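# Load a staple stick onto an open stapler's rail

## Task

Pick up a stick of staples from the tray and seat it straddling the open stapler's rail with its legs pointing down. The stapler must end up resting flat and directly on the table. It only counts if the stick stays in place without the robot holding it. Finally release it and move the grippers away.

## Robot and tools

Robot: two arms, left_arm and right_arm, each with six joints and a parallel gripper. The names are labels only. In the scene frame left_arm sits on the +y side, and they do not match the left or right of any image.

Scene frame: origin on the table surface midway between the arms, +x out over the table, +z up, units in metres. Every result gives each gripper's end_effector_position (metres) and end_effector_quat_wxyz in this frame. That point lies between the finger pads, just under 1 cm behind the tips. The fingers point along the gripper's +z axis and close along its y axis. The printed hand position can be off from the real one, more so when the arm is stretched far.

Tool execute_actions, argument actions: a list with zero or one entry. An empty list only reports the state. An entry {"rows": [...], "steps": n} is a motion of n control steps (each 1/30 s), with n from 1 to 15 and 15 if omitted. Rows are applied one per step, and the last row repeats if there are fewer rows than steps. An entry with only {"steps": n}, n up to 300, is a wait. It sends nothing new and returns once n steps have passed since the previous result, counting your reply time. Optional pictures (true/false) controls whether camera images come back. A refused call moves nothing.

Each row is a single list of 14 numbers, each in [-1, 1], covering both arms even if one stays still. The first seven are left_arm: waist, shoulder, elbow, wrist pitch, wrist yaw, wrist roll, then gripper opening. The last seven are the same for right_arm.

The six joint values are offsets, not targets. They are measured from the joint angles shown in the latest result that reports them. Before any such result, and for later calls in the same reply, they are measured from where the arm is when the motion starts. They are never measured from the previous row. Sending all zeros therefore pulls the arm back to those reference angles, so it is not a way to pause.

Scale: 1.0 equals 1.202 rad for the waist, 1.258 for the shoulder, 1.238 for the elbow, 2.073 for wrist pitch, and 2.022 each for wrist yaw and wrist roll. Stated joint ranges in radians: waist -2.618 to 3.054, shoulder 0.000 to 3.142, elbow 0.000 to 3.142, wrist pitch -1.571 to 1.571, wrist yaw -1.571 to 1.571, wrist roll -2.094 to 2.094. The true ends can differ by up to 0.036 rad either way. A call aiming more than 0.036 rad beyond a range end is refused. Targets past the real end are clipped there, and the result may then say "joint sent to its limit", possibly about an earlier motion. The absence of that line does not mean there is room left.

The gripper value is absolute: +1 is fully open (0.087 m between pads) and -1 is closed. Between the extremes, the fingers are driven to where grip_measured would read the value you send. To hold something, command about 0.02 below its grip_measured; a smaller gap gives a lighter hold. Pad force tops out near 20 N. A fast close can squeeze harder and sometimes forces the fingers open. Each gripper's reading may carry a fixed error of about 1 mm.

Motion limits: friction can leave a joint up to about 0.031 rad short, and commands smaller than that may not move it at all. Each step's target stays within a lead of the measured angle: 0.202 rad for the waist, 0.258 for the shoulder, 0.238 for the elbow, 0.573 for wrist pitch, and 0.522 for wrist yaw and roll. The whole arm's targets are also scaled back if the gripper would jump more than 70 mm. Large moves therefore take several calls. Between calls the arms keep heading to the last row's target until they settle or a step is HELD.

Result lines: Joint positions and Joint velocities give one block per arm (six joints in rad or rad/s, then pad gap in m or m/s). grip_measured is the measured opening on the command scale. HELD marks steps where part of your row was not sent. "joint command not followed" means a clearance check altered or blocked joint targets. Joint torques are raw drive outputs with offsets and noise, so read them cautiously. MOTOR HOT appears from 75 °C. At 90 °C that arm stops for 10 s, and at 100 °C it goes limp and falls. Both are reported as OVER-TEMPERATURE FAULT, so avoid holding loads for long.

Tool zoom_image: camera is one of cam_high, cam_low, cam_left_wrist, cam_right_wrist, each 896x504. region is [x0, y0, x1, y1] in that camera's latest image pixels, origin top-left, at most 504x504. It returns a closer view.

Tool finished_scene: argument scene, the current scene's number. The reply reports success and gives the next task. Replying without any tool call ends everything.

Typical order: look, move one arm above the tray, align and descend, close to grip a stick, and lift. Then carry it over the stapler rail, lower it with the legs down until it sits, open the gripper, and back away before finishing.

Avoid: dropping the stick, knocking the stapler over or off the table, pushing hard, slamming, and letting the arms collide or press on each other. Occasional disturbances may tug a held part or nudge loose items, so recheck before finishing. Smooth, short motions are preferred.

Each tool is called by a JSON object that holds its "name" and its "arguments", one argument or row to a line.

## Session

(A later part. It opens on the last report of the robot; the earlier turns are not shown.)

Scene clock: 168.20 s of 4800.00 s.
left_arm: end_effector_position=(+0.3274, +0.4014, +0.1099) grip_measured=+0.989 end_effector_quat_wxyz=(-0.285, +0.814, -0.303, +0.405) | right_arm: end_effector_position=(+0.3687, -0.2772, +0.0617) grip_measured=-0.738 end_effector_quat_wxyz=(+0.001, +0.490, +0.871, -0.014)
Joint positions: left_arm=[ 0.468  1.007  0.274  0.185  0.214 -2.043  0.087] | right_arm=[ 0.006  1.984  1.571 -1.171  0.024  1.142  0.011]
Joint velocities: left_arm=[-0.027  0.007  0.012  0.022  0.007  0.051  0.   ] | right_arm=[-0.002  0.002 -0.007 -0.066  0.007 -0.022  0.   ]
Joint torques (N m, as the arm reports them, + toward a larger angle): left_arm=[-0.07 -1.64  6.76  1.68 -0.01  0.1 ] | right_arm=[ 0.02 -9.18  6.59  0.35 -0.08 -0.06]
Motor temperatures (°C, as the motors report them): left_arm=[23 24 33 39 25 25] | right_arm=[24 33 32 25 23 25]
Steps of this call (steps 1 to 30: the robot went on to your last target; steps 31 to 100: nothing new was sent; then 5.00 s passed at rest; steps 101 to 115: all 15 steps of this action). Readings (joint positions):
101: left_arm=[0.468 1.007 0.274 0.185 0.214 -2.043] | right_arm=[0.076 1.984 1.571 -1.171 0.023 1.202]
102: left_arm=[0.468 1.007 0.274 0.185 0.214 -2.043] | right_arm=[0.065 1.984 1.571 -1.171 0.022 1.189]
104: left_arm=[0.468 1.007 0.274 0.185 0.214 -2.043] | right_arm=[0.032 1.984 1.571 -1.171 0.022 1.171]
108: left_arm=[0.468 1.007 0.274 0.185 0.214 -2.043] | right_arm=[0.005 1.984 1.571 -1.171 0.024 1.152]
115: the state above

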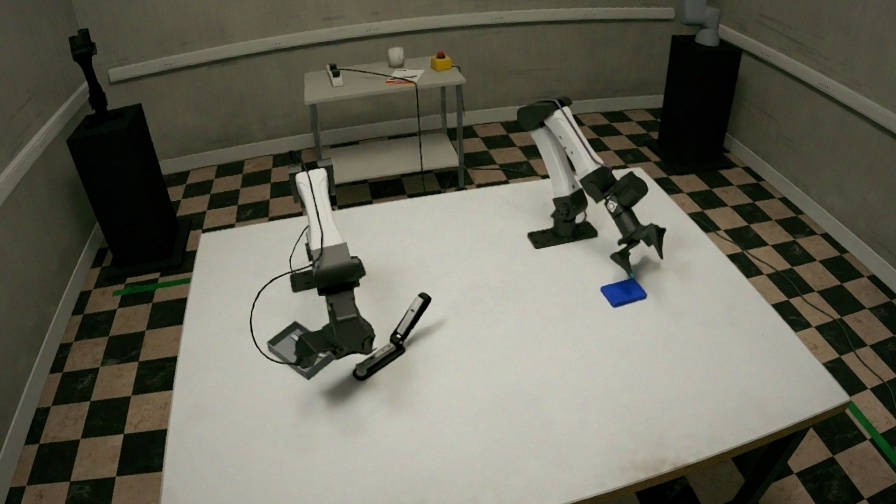

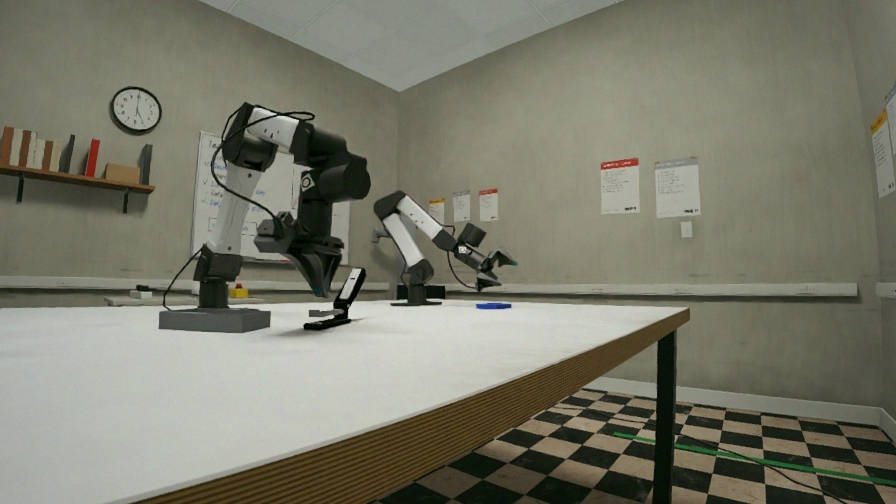

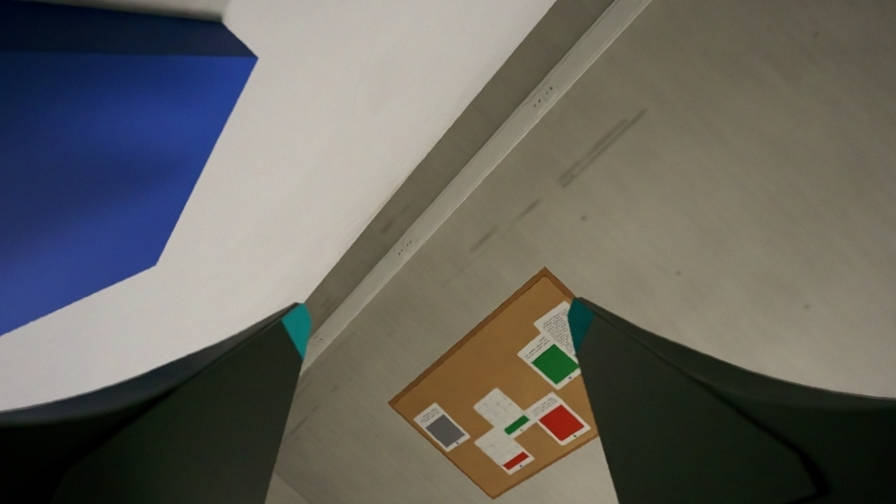

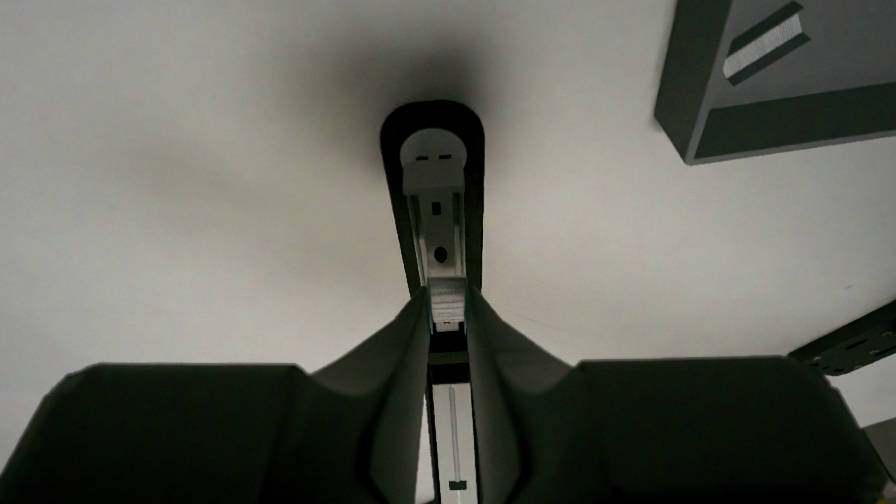

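{"name": "execute_actions", "arguments": {
  "actions": [
    {"rows": [[0,0,0,0,0,0,1, 0,0.035,-0.05,0.05,0,-0.03,-0.8]], "steps": 15}
  ]
}}

Scene clock: 173.57 s of 4800.00 s.
left_arm: end_effector_position=(+0.3274, +0.4014, +0.1099) grip_measured=+0.989 end_effector_quat_wxyz=(-0.285, +0.814, -0.303, +0.405) | right_arm: end_effector_position=(+0.3697, -0.2777, +0.0388) grip_measured=-0.738 end_effector_quat_wxyz=(-0.002, +0.467, +0.884, -0.015)
Joint positions: left_arm=[ 0.468  1.007  0.274  0.185  0.214 -2.043  0.087] | right_arm=[ 0.006  2.021  1.53  -1.101  0.022  1.088  0.011]
Joint velocities: left_arm=[-0.007 -0.022 -0.012  0.007 -0.066  0.095  0.001] | right_arm=[-0.002 -0.027  0.007 -0.037  0.007  0.051  0.001]
Joint torques (N m, as the arm reports them, + toward a larger angle): left_arm=[-0.01 -1.73  6.86  1.66  0.01  0.11] | right_arm=[-0.29 -8.86  4.65  0.7  -0.06 -0.04]
Motor temperatures (°C, as the motors report them): left_arm=[23 24 33 39 25 25] | right_arm=[24 33 32 25 23 25]
Steps of this call (steps 1 to 15: the robot went on to your last target; steps 16 to 90: nothing new was sent; then 1.87 s passed at rest; steps 91 to 105: all 15 steps of this action). Readings (joint positions):
91: left_arm=[0.468 1.007 0.274 0.185 0.214 -2.043] | right_arm=[0.006 1.985 1.565 -1.161 0.024 1.132]
92: left_arm=[0.468 1.007 0.274 0.185 0.214 -2.043] | right_arm=[0.006 1.988 1.556 -1.143 0.024 1.123]
94: left_arm=[0.468 1.007 0.274 0.185 0.214 -2.043] | right_arm=[0.006 2.002 1.542 -1.121 0.024 1.111]
98: left_arm=[0.468 1.007 0.274 0.185 0.214 -2.043] | right_arm=[0.006 2.021 1.530 -1.104 0.023 1.097]
105: the state above

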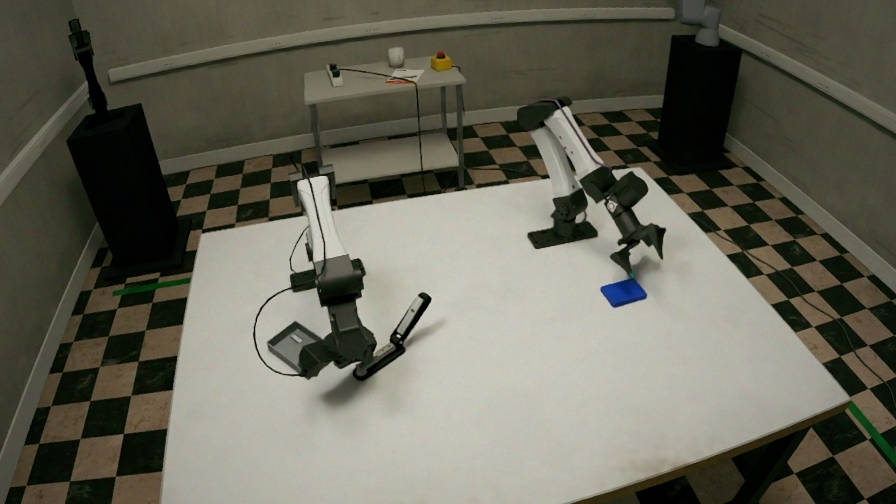

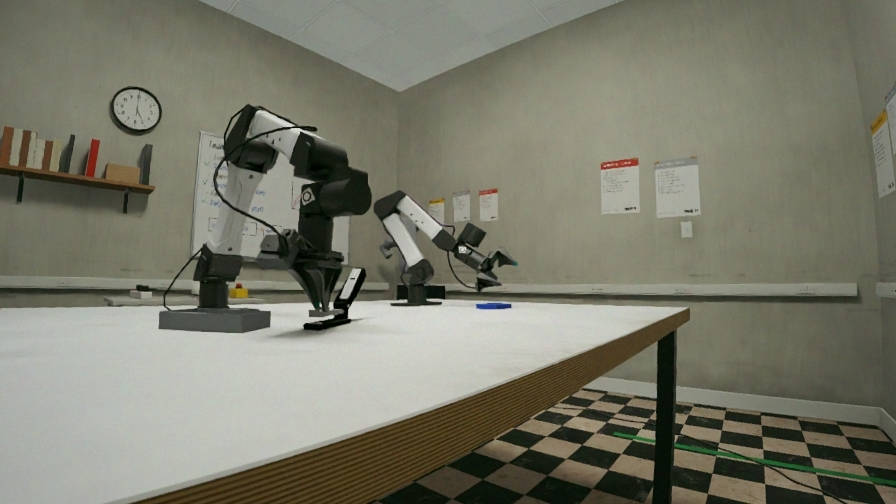

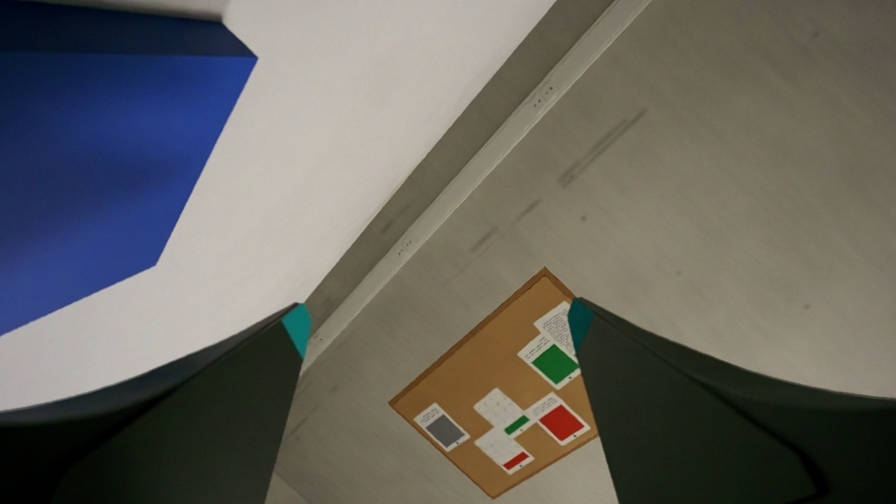

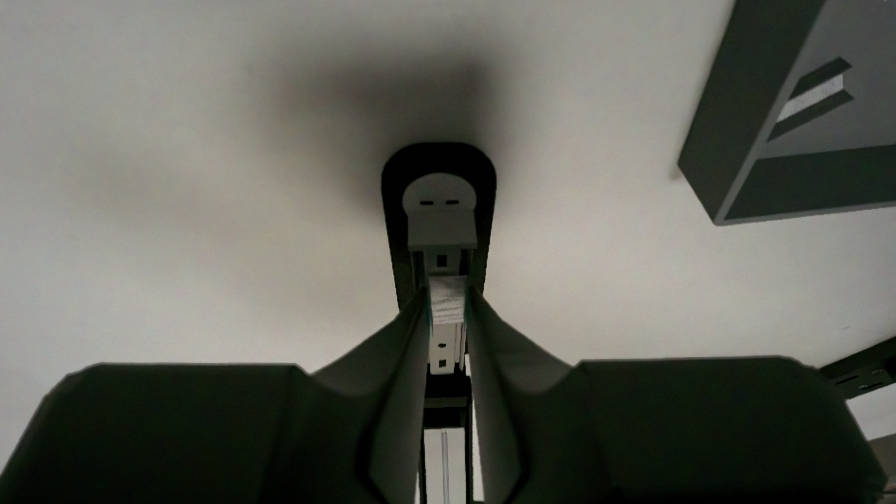

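{"name": "execute_actions", "arguments": {
  "actions": [
    {"rows": [[0,0,0,0,0,0,1, 0,0,0,0.02,0,0,-0.8]], "steps": 15}
  ]
}}

Scene clock: 177.80 s of 4800.00 s.
left_arm: end_effector_position=(+0.3274, +0.4014, +0.1099) grip_measured=+0.989 end_effector_quat_wxyz=(-0.285, +0.814, -0.303, +0.405) | right_arm: end_effector_position=(+0.3697, -0.2777, +0.0388) grip_measured=-0.738 end_effector_quat_wxyz=(-0.002, +0.466, +0.885, -0.015)
Joint positions: left_arm=[ 0.468  1.007  0.274  0.185  0.214 -2.043  0.087] | right_arm=[ 0.006  2.021  1.53  -1.1    0.022  1.087  0.011]
Joint velocities: left_arm=[-0.007  0.002 -0.017 -0.051  0.051  0.022 -0.   ] | right_arm=[ 0.002  0.002 -0.002 -0.051 -0.007 -0.022 -0.   ]
Joint torques (N m, as the arm reports them, + toward a larger angle): left_arm=[ 0.02 -1.61  6.91  1.66  0.    0.12] | right_arm=[-0.29 -9.36  6.49  0.79 -0.09  0.05]
Motor temperatures (°C, as the motors report them): left_arm=[23 24 33 39 25 25] | right_arm=[24 34 32 25 23 25]
Steps of this call (steps 1 to 15: the robot went on to your last target; steps 16 to 90: nothing new was sent; then 0.73 s passed at rest; steps 91 to 105: all 15 steps of this action). Readings (joint positions):
91: left_arm=[0.468 1.007 0.274 0.185 0.214 -2.043] | right_arm=[0.006 2.021 1.530 -1.100 0.022 1.087]
92: left_arm=[0.468 1.007 0.274 0.185 0.214 -2.043] | right_arm=[0.006 2.021 1.530 -1.100 0.022 1.087]
94: left_arm=[0.468 1.007 0.274 0.185 0.214 -2.043] | right_arm=[0.006 2.021 1.530 -1.100 0.022 1.087]
98: left_arm=[0.468 1.007 0.274 0.185 0.214 -2.043] | right_arm=[0.006 2.021 1.530 -1.100 0.022 1.087]
105: the state above

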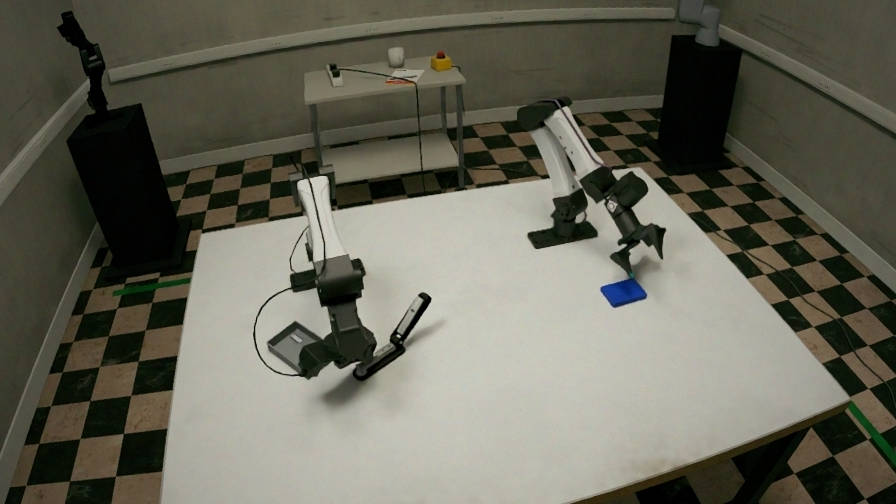

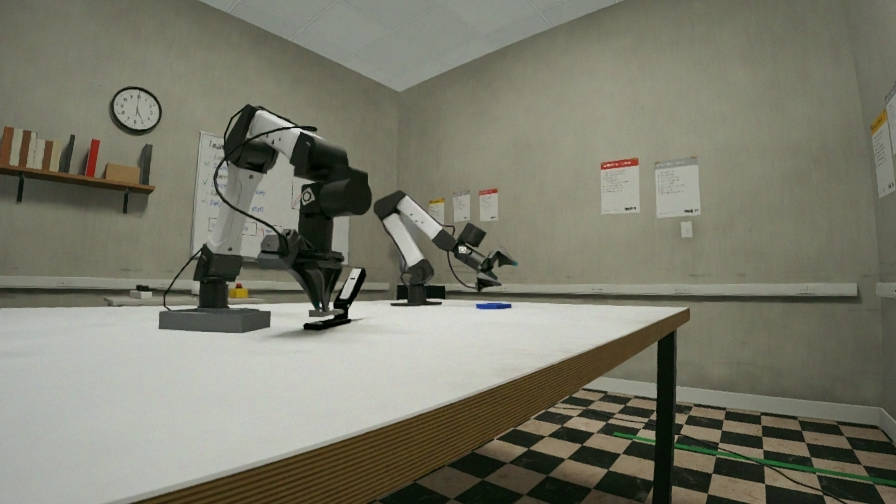

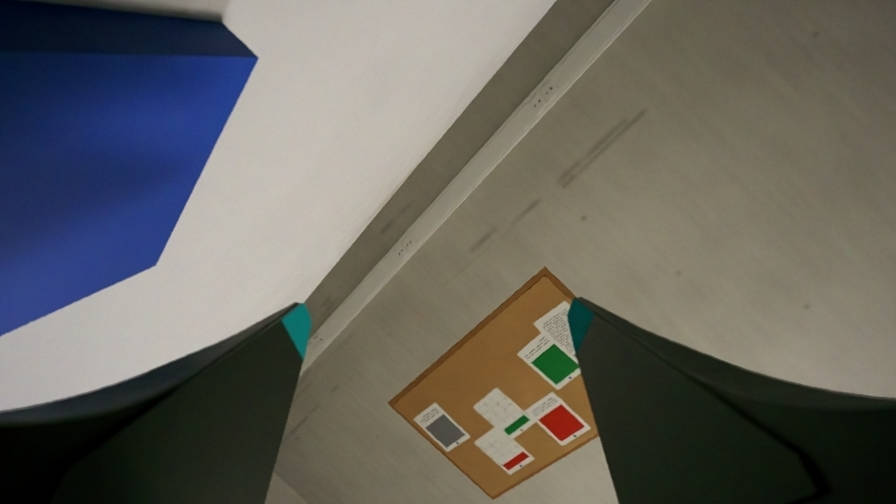

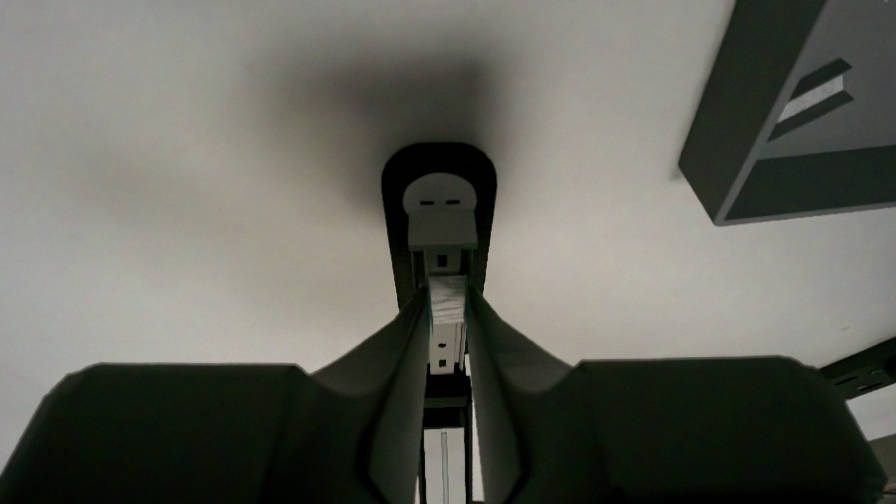

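{"name": "execute_actions", "arguments": {
  "actions": [
    {"rows": [[0,0,0,0,0,0,1, 0,0,0,0,0,0,-0.3],[0,0,0,0,0,0,1, 0,0,0,0,0,0,-0.3],[0,0,0,0,0,0,1, 0,0,0,0,0,0,-0.3],[0,0,0,0,0,0,1, 0,0,0,0,0,0,-0.3],[0,0,0,0,0,0,1, 0,0,0,0,0,0,-0.3],[0,0,0,0,0,0,1, 0,0,0,0,0,0,-0.3],[0,0,0,0,0,0,1, 0,-0.06,0.08,-0.08,0,0,-0.3]], "steps": 15}
  ]
}}

{"name": "zoom_image", "arguments": {
  "camera": "cam_right_wrist",
  "region": [300, 80, 600, 380]
}}

{"name": "zoom_image", "arguments": {
  "camera": "cam_low",
  "region": [270, 250, 400, 340]
}}

Scene clock: 186.57 s of 4800.00 s.
left_arm: end_effector_position=(+0.3274, +0.4014, +0.1099) grip_measured=+0.989 end_effector_quat_wxyz=(-0.285, +0.814, -0.303, +0.405) | right_arm: end_effector_position=(+0.3648, -0.2783, +0.0816) grip_measured=-0.300 end_effector_quat_wxyz=(+0.006, +0.466, +0.885, -0.009)
Joint positions: left_arm=[ 0.468  1.007  0.274  0.185  0.214 -2.043  0.087] | right_arm=[ 0.006  1.954  1.608 -1.227  0.022  1.087  0.031]
Joint velocities: left_arm=[-0.002 -0.017 -0.002 -0.037 -0.007  0.022 -0.001] | right_arm=[-0.012  0.007 -0.002 -0.066  0.037  0.081  0.   ]
Joint torques (N m, as the arm reports them, + toward a larger angle): left_arm=[-0.04 -1.65  6.85  1.65  0.02  0.07] | right_arm=[-0.3  -9.61  8.47  0.19 -0.09  0.02]
Motor temperatures (°C, as the motors report them): left_arm=[23 24 33 39 25 25] | right_arm=[24 34 32 25 23 25]
Steps of this call (steps 1 to 15: the robot went on to your last target; steps 16 to 90: nothing new was sent; then 5.27 s passed at rest; steps 91 to 105: all 15 steps of this action). Readings (joint positions):
91: left_arm=[0.468 1.007 0.274 0.185 0.214 -2.043] | right_arm=[0.006 2.021 1.530 -1.100 0.022 1.087]
92: left_arm=[0.468 1.007 0.274 0.185 0.214 -2.043] | right_arm=[0.006 2.021 1.530 -1.100 0.022 1.087]
94: left_arm=[0.468 1.007 0.274 0.185 0.214 -2.043] | right_arm=[0.006 2.021 1.530 -1.100 0.022 1.087]
98: left_arm=[0.468 1.007 0.274 0.185 0.214 -2.043] | right_arm=[0.006 2.015 1.556 -1.150 0.022 1.087]
105: the state above

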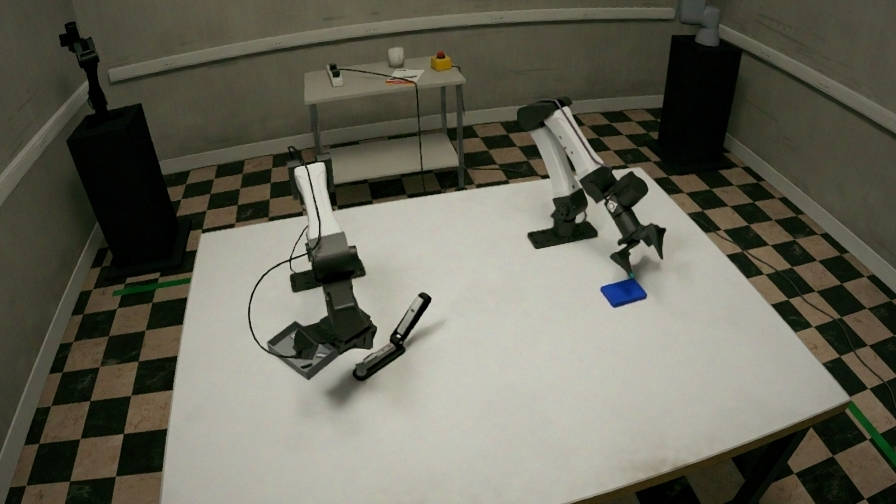

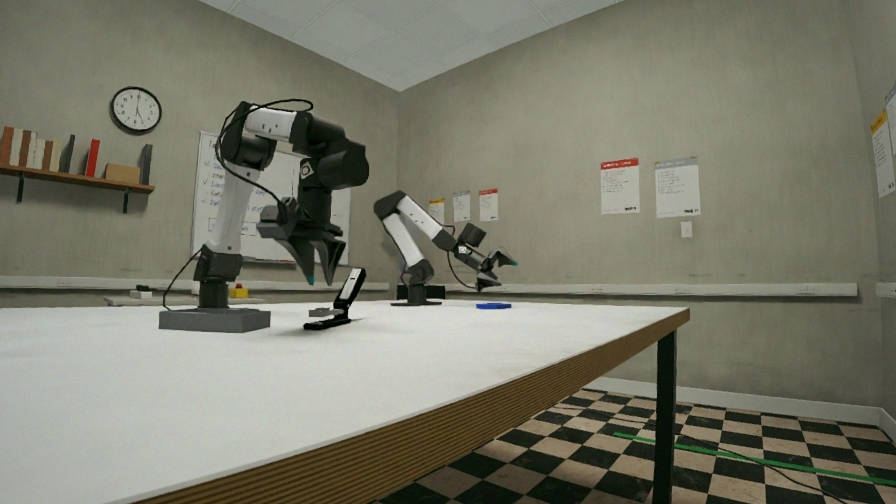

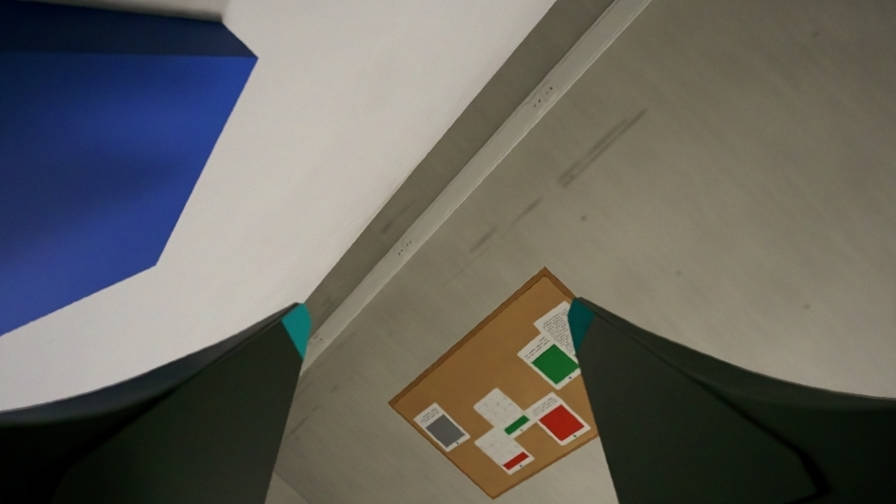

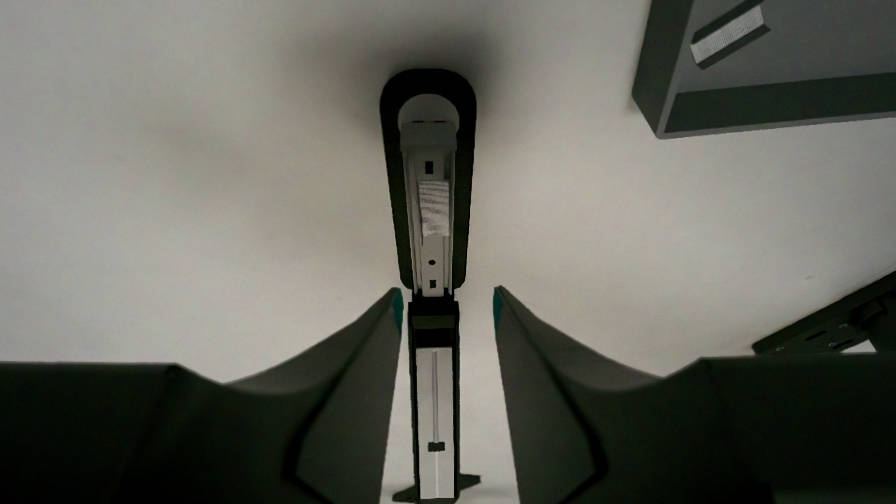

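Region (300, 80, 600, 380) of cam_right_wrist's 896x504 image, scaled by 1.680, with more detail than that image has.

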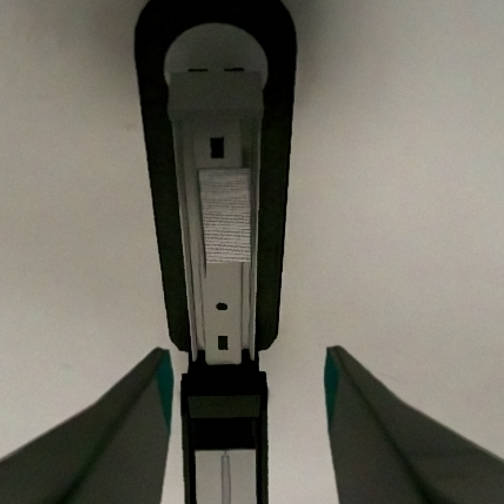

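Region (270, 250, 400, 340) of cam_low's 896x504 image, scaled by 3.877, with more detail than that image has; it fills the top 349 rows of this view, and the rest is white.

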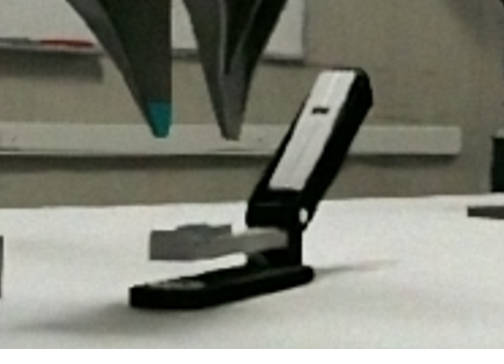

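{"name": "execute_actions", "arguments": {
  "actions": [
    {"rows": [[0,0,0,0,0,0,1, 0,0,0,0,0,0,-1],[0,0,0,0,0,0,1, 0,0,0,0,0,0,-1],[0,0,0,0,0,0,1, 0,0,0,0,0,0,-1],[0,0,0,0,0,0,1, 0,0.05,-0.065,0.062,0,0,-1]], "steps": 15}
  ],
  "pictures": false
}}

{"name": "execute_actions", "arguments": {
  "actions": [
    {"rows": [[0,0,0,0,0,0,1, 0,0.03,0.02,0.02,0,0,-1]], "steps": 15}
  ],
  "pictures": false
}}

{"name": "execute_actions", "arguments": {
  "actions": [
    {"rows": [[0,0,0,0,0,0,1, 0,-0.06,0.08,-0.08,0,0,-1]], "steps": 15}
  ]
}}

{"name": "zoom_image", "arguments": {
  "camera": "cam_right_wrist",
  "region": [300, 80, 600, 380]
}}

{"name": "zoom_image", "arguments": {
  "camera": "cam_low",
  "region": [270, 250, 400, 340]
}}

Scene clock: 197.83 s of 4800.00 s.
left_arm: end_effector_position=(+0.3274, +0.4014, +0.1099) grip_measured=+0.989 end_effector_quat_wxyz=(-0.285, +0.814, -0.303, +0.405) | right_arm: end_effector_position=(+0.3672, -0.2780, +0.0436) grip_measured=-1.000 end_effector_quat_wxyz=(-0.007, +0.466, +0.885, -0.018)
Joint positions: left_arm=[ 0.468  1.007  0.274  0.185  0.214 -2.043  0.087] | right_arm=[ 0.006  2.017  1.543 -1.128  0.022  1.087  0.   ]
Joint velocities: left_arm=[ 0.002 -0.012 -0.007  0.051  0.007 -0.022 -0.001] | right_arm=[ 0.002 -0.017  0.012  0.125 -0.051  0.037  0.   ]
Joint torques (N m, as the arm reports them, + toward a larger angle): left_arm=[-0.06 -1.6   6.91  1.68  0.    0.09] | right_arm=[-0.27 -9.42  5.15  0.53 -0.09  0.02]
Motor temperatures (°C, as the motors report them): left_arm=[23 24 34 40 25 25] | right_arm=[24 35 33 25 23 25]
Steps of this call (steps 1 to 30: the robot went on to your last target; steps 31 to 100: nothing new was sent; then 7.43 s passed at rest; steps 101 to 115: all 15 steps of this action). Readings (joint positions):
101: left_arm=[0.468 1.007 0.274 0.185 0.214 -2.043] | right_arm=[0.006 1.954 1.608 -1.250 0.022 1.087]
102: left_arm=[0.468 1.007 0.274 0.185 0.214 -2.043] | right_arm=[0.006 1.954 1.608 -1.249 0.022 1.087]
104: left_arm=[0.468 1.007 0.274 0.185 0.214 -2.043] | right_arm=[0.006 1.955 1.600 -1.231 0.022 1.087]
108: left_arm=[0.468 1.007 0.274 0.185 0.214 -2.043] | right_arm=[0.006 1.996 1.557 -1.159 0.022 1.087]
115: the state above

Scene clock: 198.33 s of 4800.00 s.
left_arm: end_effector_position=(+0.3274, +0.4014, +0.1099) grip_measured=+0.989 end_effector_quat_wxyz=(-0.285, +0.814, -0.303, +0.405) | right_arm: end_effector_position=(+0.3703, -0.2776, +0.0382) grip_measured=-1.000 end_effector_quat_wxyz=(-0.007, +0.466, +0.885, -0.017)
Joint positions: left_arm=[ 0.468  1.007  0.274  0.185  0.214 -2.043  0.087] | right_arm=[ 0.005  2.034  1.545 -1.113  0.021  1.086  0.   ]
Joint velocities: left_arm=[-0.017 -0.012 -0.002  0.037 -0.095  0.007 -0.   ] | right_arm=[-0.002 -0.032  0.002 -0.007 -0.051  0.022  0.   ]
Joint torques (N m, as the arm reports them, + toward a larger angle): left_arm=[ 0.07 -1.71  6.8   1.64  0.01  0.1 ] | right_arm=[-0.29 -7.79  8.45  0.62 -0.09  0.03]
Motor temperatures (°C, as the motors report them): left_arm=[23 24 34 40 25 25] | right_arm=[24 35 33 25 23 25]
Steps of this call (steps 1 to 15: all 15 steps of this action). Readings (joint positions):
1: left_arm=[0.468 1.007 0.274 0.185 0.214 -2.043] | right_arm=[0.006 2.020 1.543 -1.126 0.022 1.087]
2: left_arm=[0.468 1.007 0.274 0.185 0.214 -2.043] | right_arm=[0.006 2.023 1.543 -1.120 0.022 1.087]
4: left_arm=[0.468 1.007 0.274 0.185 0.214 -2.043] | right_arm=[0.006 2.033 1.543 -1.114 0.022 1.087]
8: left_arm=[0.468 1.007 0.274 0.185 0.214 -2.043] | right_arm=[0.005 2.034 1.545 -1.113 0.021 1.086]
15: the state above

Scene clock: 198.83 s of 4800.00 s.
left_arm: end_effector_position=(+0.3274, +0.4014, +0.1099) grip_measured=+0.989 end_effector_quat_wxyz=(-0.285, +0.814, -0.303, +0.405) | right_arm: end_effector_position=(+0.3606, -0.2787, +0.0816) grip_measured=-1.000 end_effector_quat_wxyz=(-0.007, +0.466, +0.885, -0.017)
Joint positions: left_arm=[ 0.468  1.007  0.274  0.185  0.214 -2.043  0.087] | right_arm=[ 0.005  1.967  1.623 -1.259  0.021  1.086  0.   ]
Joint velocities: left_arm=[ 0.012  0.007  0.002 -0.022 -0.037  0.022 -0.001] | right_arm=[-0.007 -0.002 -0.002 -0.022 -0.007 -0.007  0.   ]
Joint torques (N m, as the arm reports them, + toward a larger angle): left_arm=[-0.01 -1.66  6.85  1.68 -0.02  0.12] | right_arm=[-0.28 -9.7   8.39  0.16 -0.08  0.02]
Motor temperatures (°C, as the motors report them): left_arm=[23 24 34 40 25 25] | right_arm=[24 35 33 25 23 25]
Steps of this call (steps 1 to 15: all 15 steps of this action). Readings (joint positions):
1: left_arm=[0.468 1.007 0.274 0.185 0.214 -2.043] | right_arm=[0.005 2.031 1.557 -1.134 0.021 1.086]
2: left_arm=[0.468 1.007 0.274 0.185 0.214 -2.043] | right_arm=[0.005 2.027 1.572 -1.163 0.021 1.086]
4: left_arm=[0.468 1.007 0.274 0.185 0.214 -2.043] | right_arm=[0.005 2.003 1.599 -1.200 0.021 1.086]
8: left_arm=[0.468 1.007 0.274 0.185 0.214 -2.043] | right_arm=[0.005 1.967 1.623 -1.235 0.021 1.086]
15: the state above

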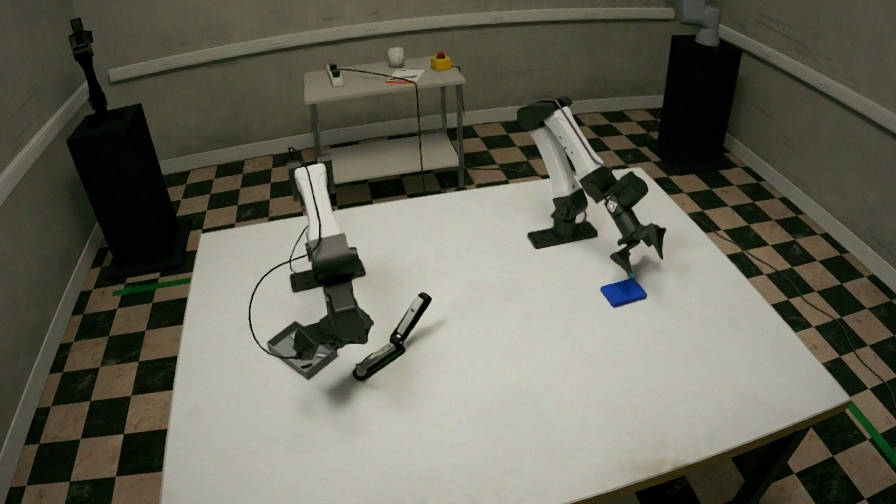

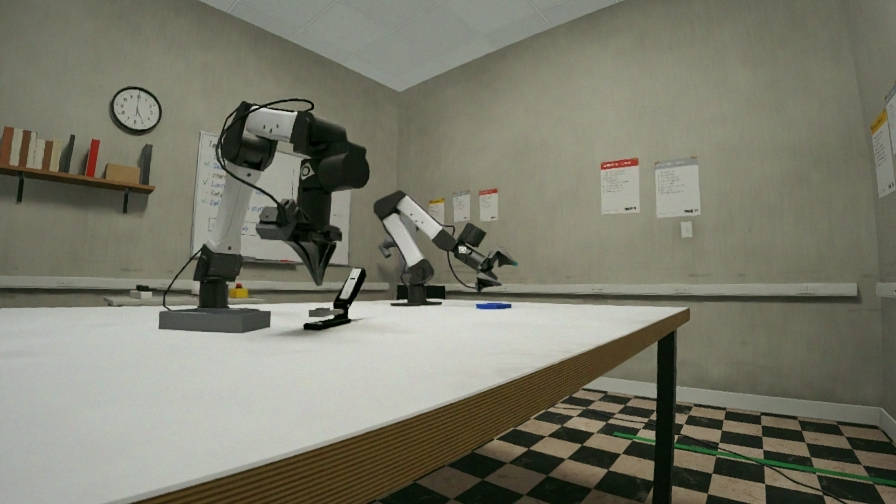

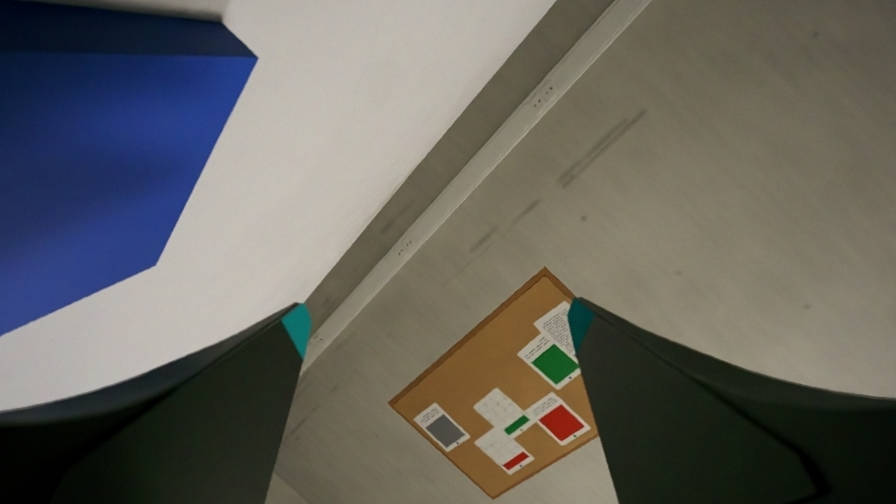

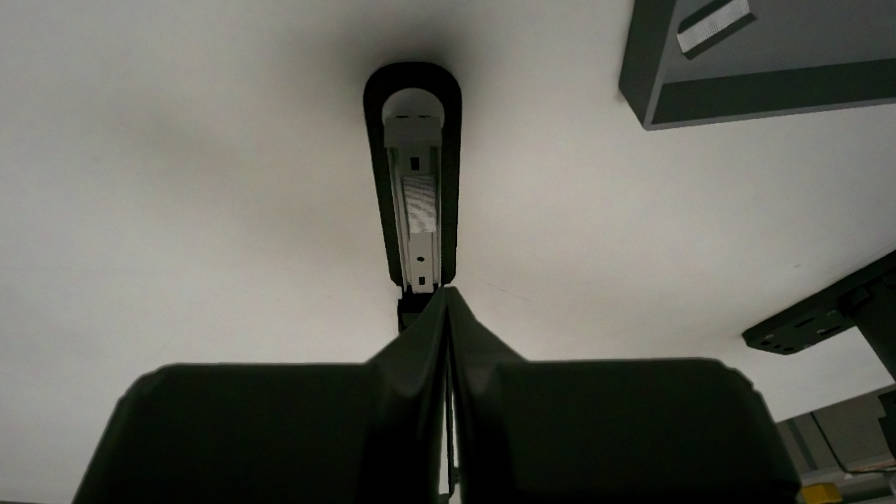

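Region (300, 80, 600, 380) of cam_right_wrist's 896x504 image, scaled by 1.680, with more detail than that image has.

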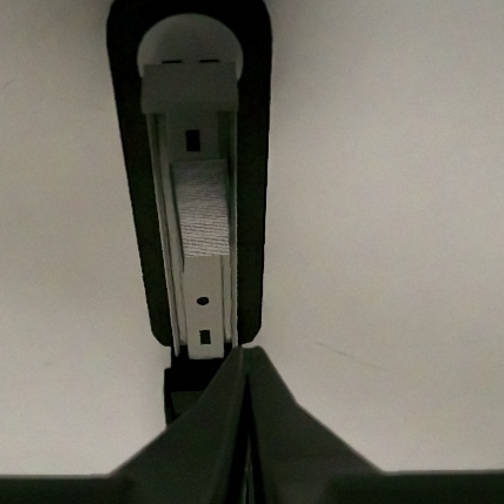

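Region (270, 250, 400, 340) of cam_low's 896x504 image, scaled by 3.877, with more detail than that image has; it fills the top 349 rows of this view, and the rest is white.

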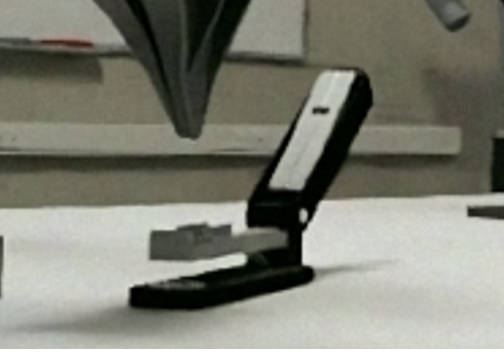

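{"name": "execute_actions", "arguments": {
  "actions": [
    {"rows": [[0,0,0,0,0,0,1, 0,0.06,-0.07,0.075,0,0,-1]], "steps": 15}
  ],
  "pictures": false
}}

{"name": "execute_actions", "arguments": {
  "actions": [
    {"rows": [[0,0,0,0,0,0,1, 0,0.05,0.045,0.03,0,0,-1]], "steps": 15}
  ],
  "pictures": false
}}

{"name": "execute_actions", "arguments": {
  "actions": [
    {"rows": [[0,0,0,0,0,0,1, 0,-0.06,0.08,-0.07,0,0,-1]], "steps": 15}
  ]
}}

{"name": "zoom_image", "arguments": {
  "camera": "cam_right_wrist",
  "region": [300, 80, 600, 380]
}}

{"name": "zoom_image", "arguments": {
  "camera": "cam_low",
  "region": [270, 250, 400, 340]
}}

Scene clock: 211.57 s of 4800.00 s.
left_arm: end_effector_position=(+0.3274, +0.4014, +0.1099) grip_measured=+0.989 end_effector_quat_wxyz=(-0.285, +0.814, -0.303, +0.405) | right_arm: end_effector_position=(+0.3616, -0.2794, +0.0377) grip_measured=-1.000 end_effector_quat_wxyz=(-0.024, +0.465, +0.884, -0.031)
Joint positions: left_arm=[ 0.468  1.007  0.274  0.185  0.214 -2.043  0.087] | right_arm=[ 0.005  2.042  1.551 -1.153  0.024  1.085  0.   ]
Joint velocities: left_arm=[ 0.007  0.017  0.002 -0.081  0.037  0.051 -0.001] | right_arm=[ 0.007  0.002 -0.007 -0.007  0.066  0.066  0.   ]
Joint torques (N m, as the arm reports them, + toward a larger angle): left_arm=[-0.07 -1.71  6.93  1.66  0.01  0.1 ] | right_arm=[-0.23 -9.48  5.08  0.77 -0.12  0.05]
Motor temperatures (°C, as the motors report them): left_arm=[23 24 34 40 25 25] | right_arm=[24 36 34 25 23 25]
Steps of this call (steps 1 to 15: the robot went on to your last target; steps 16 to 90: nothing new was sent; then 9.23 s passed at rest; steps 91 to 105: all 15 steps of this action). Readings (joint positions):
91: left_arm=[0.468 1.007 0.274 0.185 0.214 -2.043] | right_arm=[0.005 1.969 1.614 -1.247 0.021 1.086]
92: left_arm=[0.468 1.007 0.274 0.185 0.214 -2.043] | right_arm=[0.005 1.975 1.600 -1.219 0.021 1.086]
94: left_arm=[0.468 1.007 0.274 0.185 0.214 -2.043] | right_arm=[0.005 2.004 1.577 -1.180 0.021 1.086]
98: left_arm=[0.468 1.007 0.274 0.185 0.214 -2.043] | right_arm=[0.005 2.042 1.551 -1.157 0.024 1.085]
105: the state above

Scene clock: 212.07 s of 4800.00 s.
left_arm: end_effector_position=(+0.3274, +0.4014, +0.1099) grip_measured=+0.989 end_effector_quat_wxyz=(-0.285, +0.814, -0.303, +0.405) | right_arm: end_effector_position=(+0.3627, -0.2792, +0.0370) grip_measured=-1.000 end_effector_quat_wxyz=(-0.032, +0.462, +0.886, -0.036)
Joint positions: left_arm=[ 0.468  1.007  0.274  0.185  0.214 -2.043  0.087] | right_arm=[ 0.005  2.067  1.581 -1.178  0.023  1.079  0.   ]
Joint velocities: left_arm=[-0.002 -0.012  0.002 -0.037 -0.081 -0.007  0.001] | right_arm=[-0.007 -0.017 -0.002  0.037 -0.051 -0.051  0.   ]
Joint torques (N m, as the arm reports them, + toward a larger angle): left_arm=[ 0.08 -1.68  6.87  1.67  0.01  0.11] | right_arm=[-0.29 -6.62  8.53  1.13 -0.08  0.1 ]
Motor temperatures (°C, as the motors report them): left_arm=[23 24 34 40 25 25] | right_arm=[24 36 34 25 23 25]
Steps of this call (steps 1 to 15: all 15 steps of this action). Readings (joint positions):
1: left_arm=[0.468 1.007 0.274 0.185 0.214 -2.043] | right_arm=[0.005 2.047 1.556 -1.155 0.024 1.085]
2: left_arm=[0.468 1.007 0.274 0.185 0.214 -2.043] | right_arm=[0.005 2.056 1.567 -1.163 0.024 1.083]
4: left_arm=[0.468 1.007 0.274 0.185 0.214 -2.043] | right_arm=[0.005 2.064 1.578 -1.174 0.023 1.080]
8: left_arm=[0.468 1.007 0.274 0.185 0.214 -2.043] | right_arm=[0.005 2.066 1.581 -1.178 0.023 1.079]
15: the state above

Scene clock: 212.57 s of 4800.00 s.
left_arm: end_effector_position=(+0.3274, +0.4014, +0.1099) grip_measured=+0.989 end_effector_quat_wxyz=(-0.285, +0.814, -0.303, +0.405) | right_arm: end_effector_position=(+0.3584, -0.2797, +0.0801) grip_measured=-1.000 end_effector_quat_wxyz=(-0.023, +0.462, +0.886, -0.030)
Joint positions: left_arm=[ 0.468  1.007  0.274  0.185  0.214 -2.043  0.087] | right_arm=[ 0.005  2.     1.659 -1.303  0.023  1.079  0.   ]
Joint velocities: left_arm=[ 0.002  0.007 -0.002 -0.007 -0.081 -0.051  0.   ] | right_arm=[ 0.017  0.022  0.007 -0.066 -0.095  0.037  0.   ]
Joint torques (N m, as the arm reports them, + toward a larger angle): left_arm=[ 0.   -1.55  6.91  1.64 -0.01  0.09] | right_arm=[-0.23 -9.91  8.38  0.06 -0.1   0.03]
Motor temperatures (°C, as the motors report them): left_arm=[23 24 34 40 25 25] | right_arm=[24 36 34 25 23 25]
Steps of this call (steps 1 to 15: all 15 steps of this action). Readings (joint positions):
1: left_arm=[0.468 1.007 0.274 0.185 0.214 -2.043] | right_arm=[0.005 2.064 1.593 -1.197 0.023 1.079]
2: left_arm=[0.468 1.007 0.274 0.185 0.214 -2.043] | right_arm=[0.005 2.060 1.609 -1.220 0.023 1.079]
4: left_arm=[0.468 1.007 0.274 0.185 0.214 -2.043] | right_arm=[0.005 2.036 1.636 -1.251 0.023 1.079]
8: left_arm=[0.468 1.007 0.274 0.185 0.214 -2.043] | right_arm=[0.005 2.000 1.659 -1.282 0.023 1.079]
15: the state above

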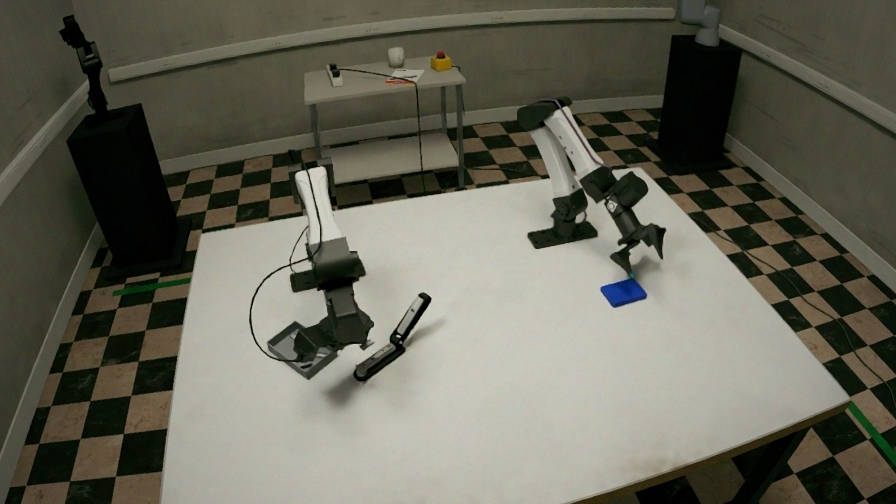

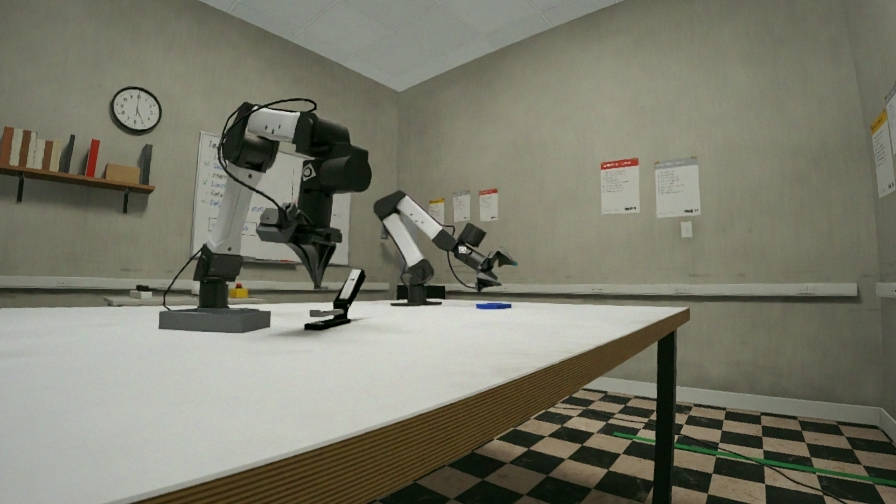

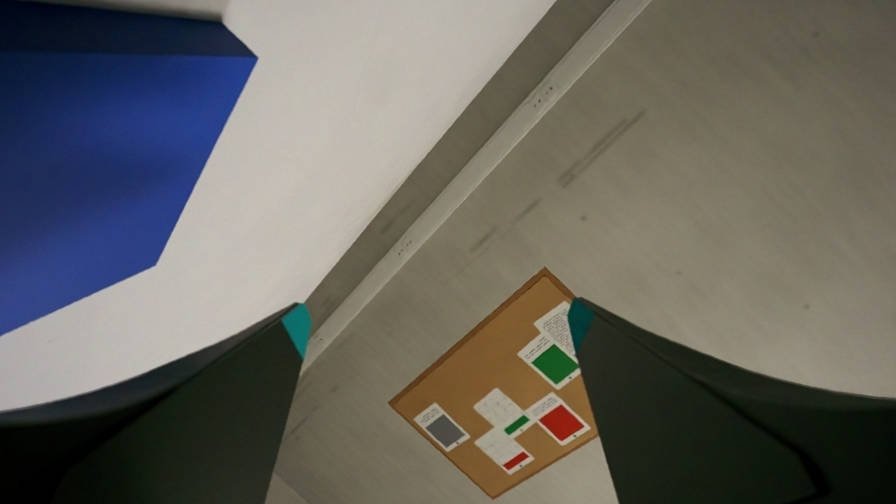

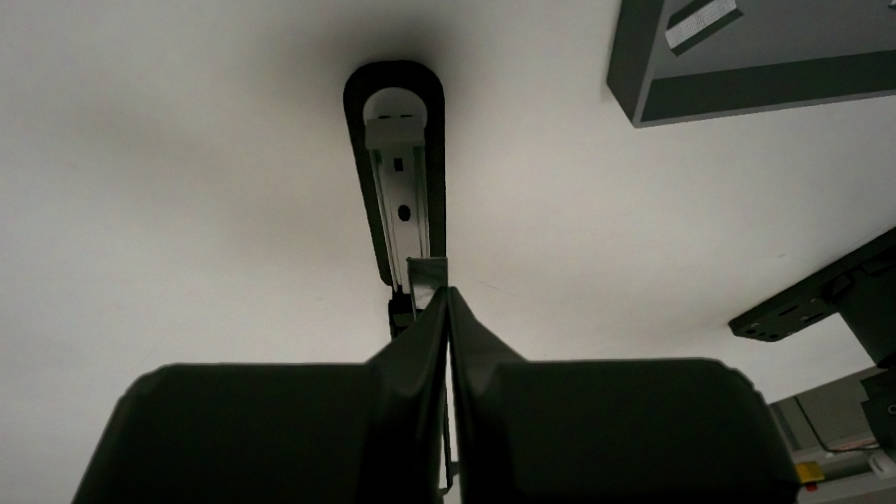

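Region (300, 80, 600, 380) of cam_right_wrist's 896x504 image, scaled by 1.680, with more detail than that image has.

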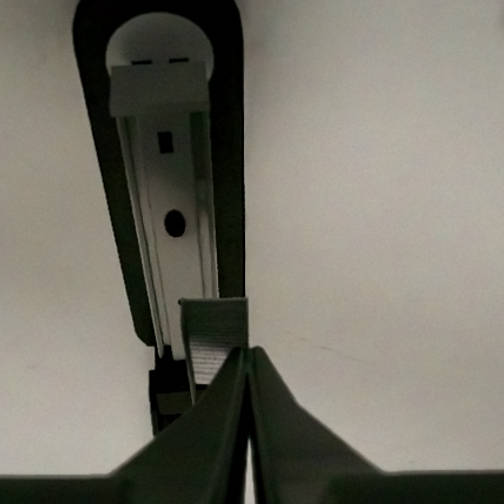

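Region (270, 250, 400, 340) of cam_low's 896x504 image, scaled by 3.877, with more detail than that image has; it fills the top 349 rows of this view, and the rest is white.

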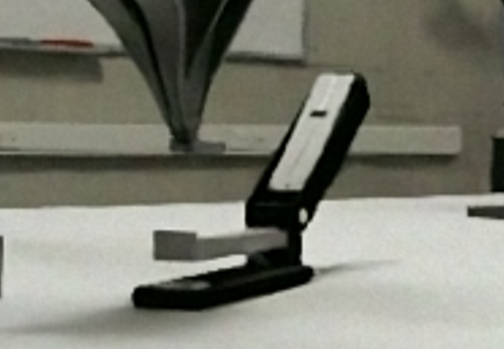

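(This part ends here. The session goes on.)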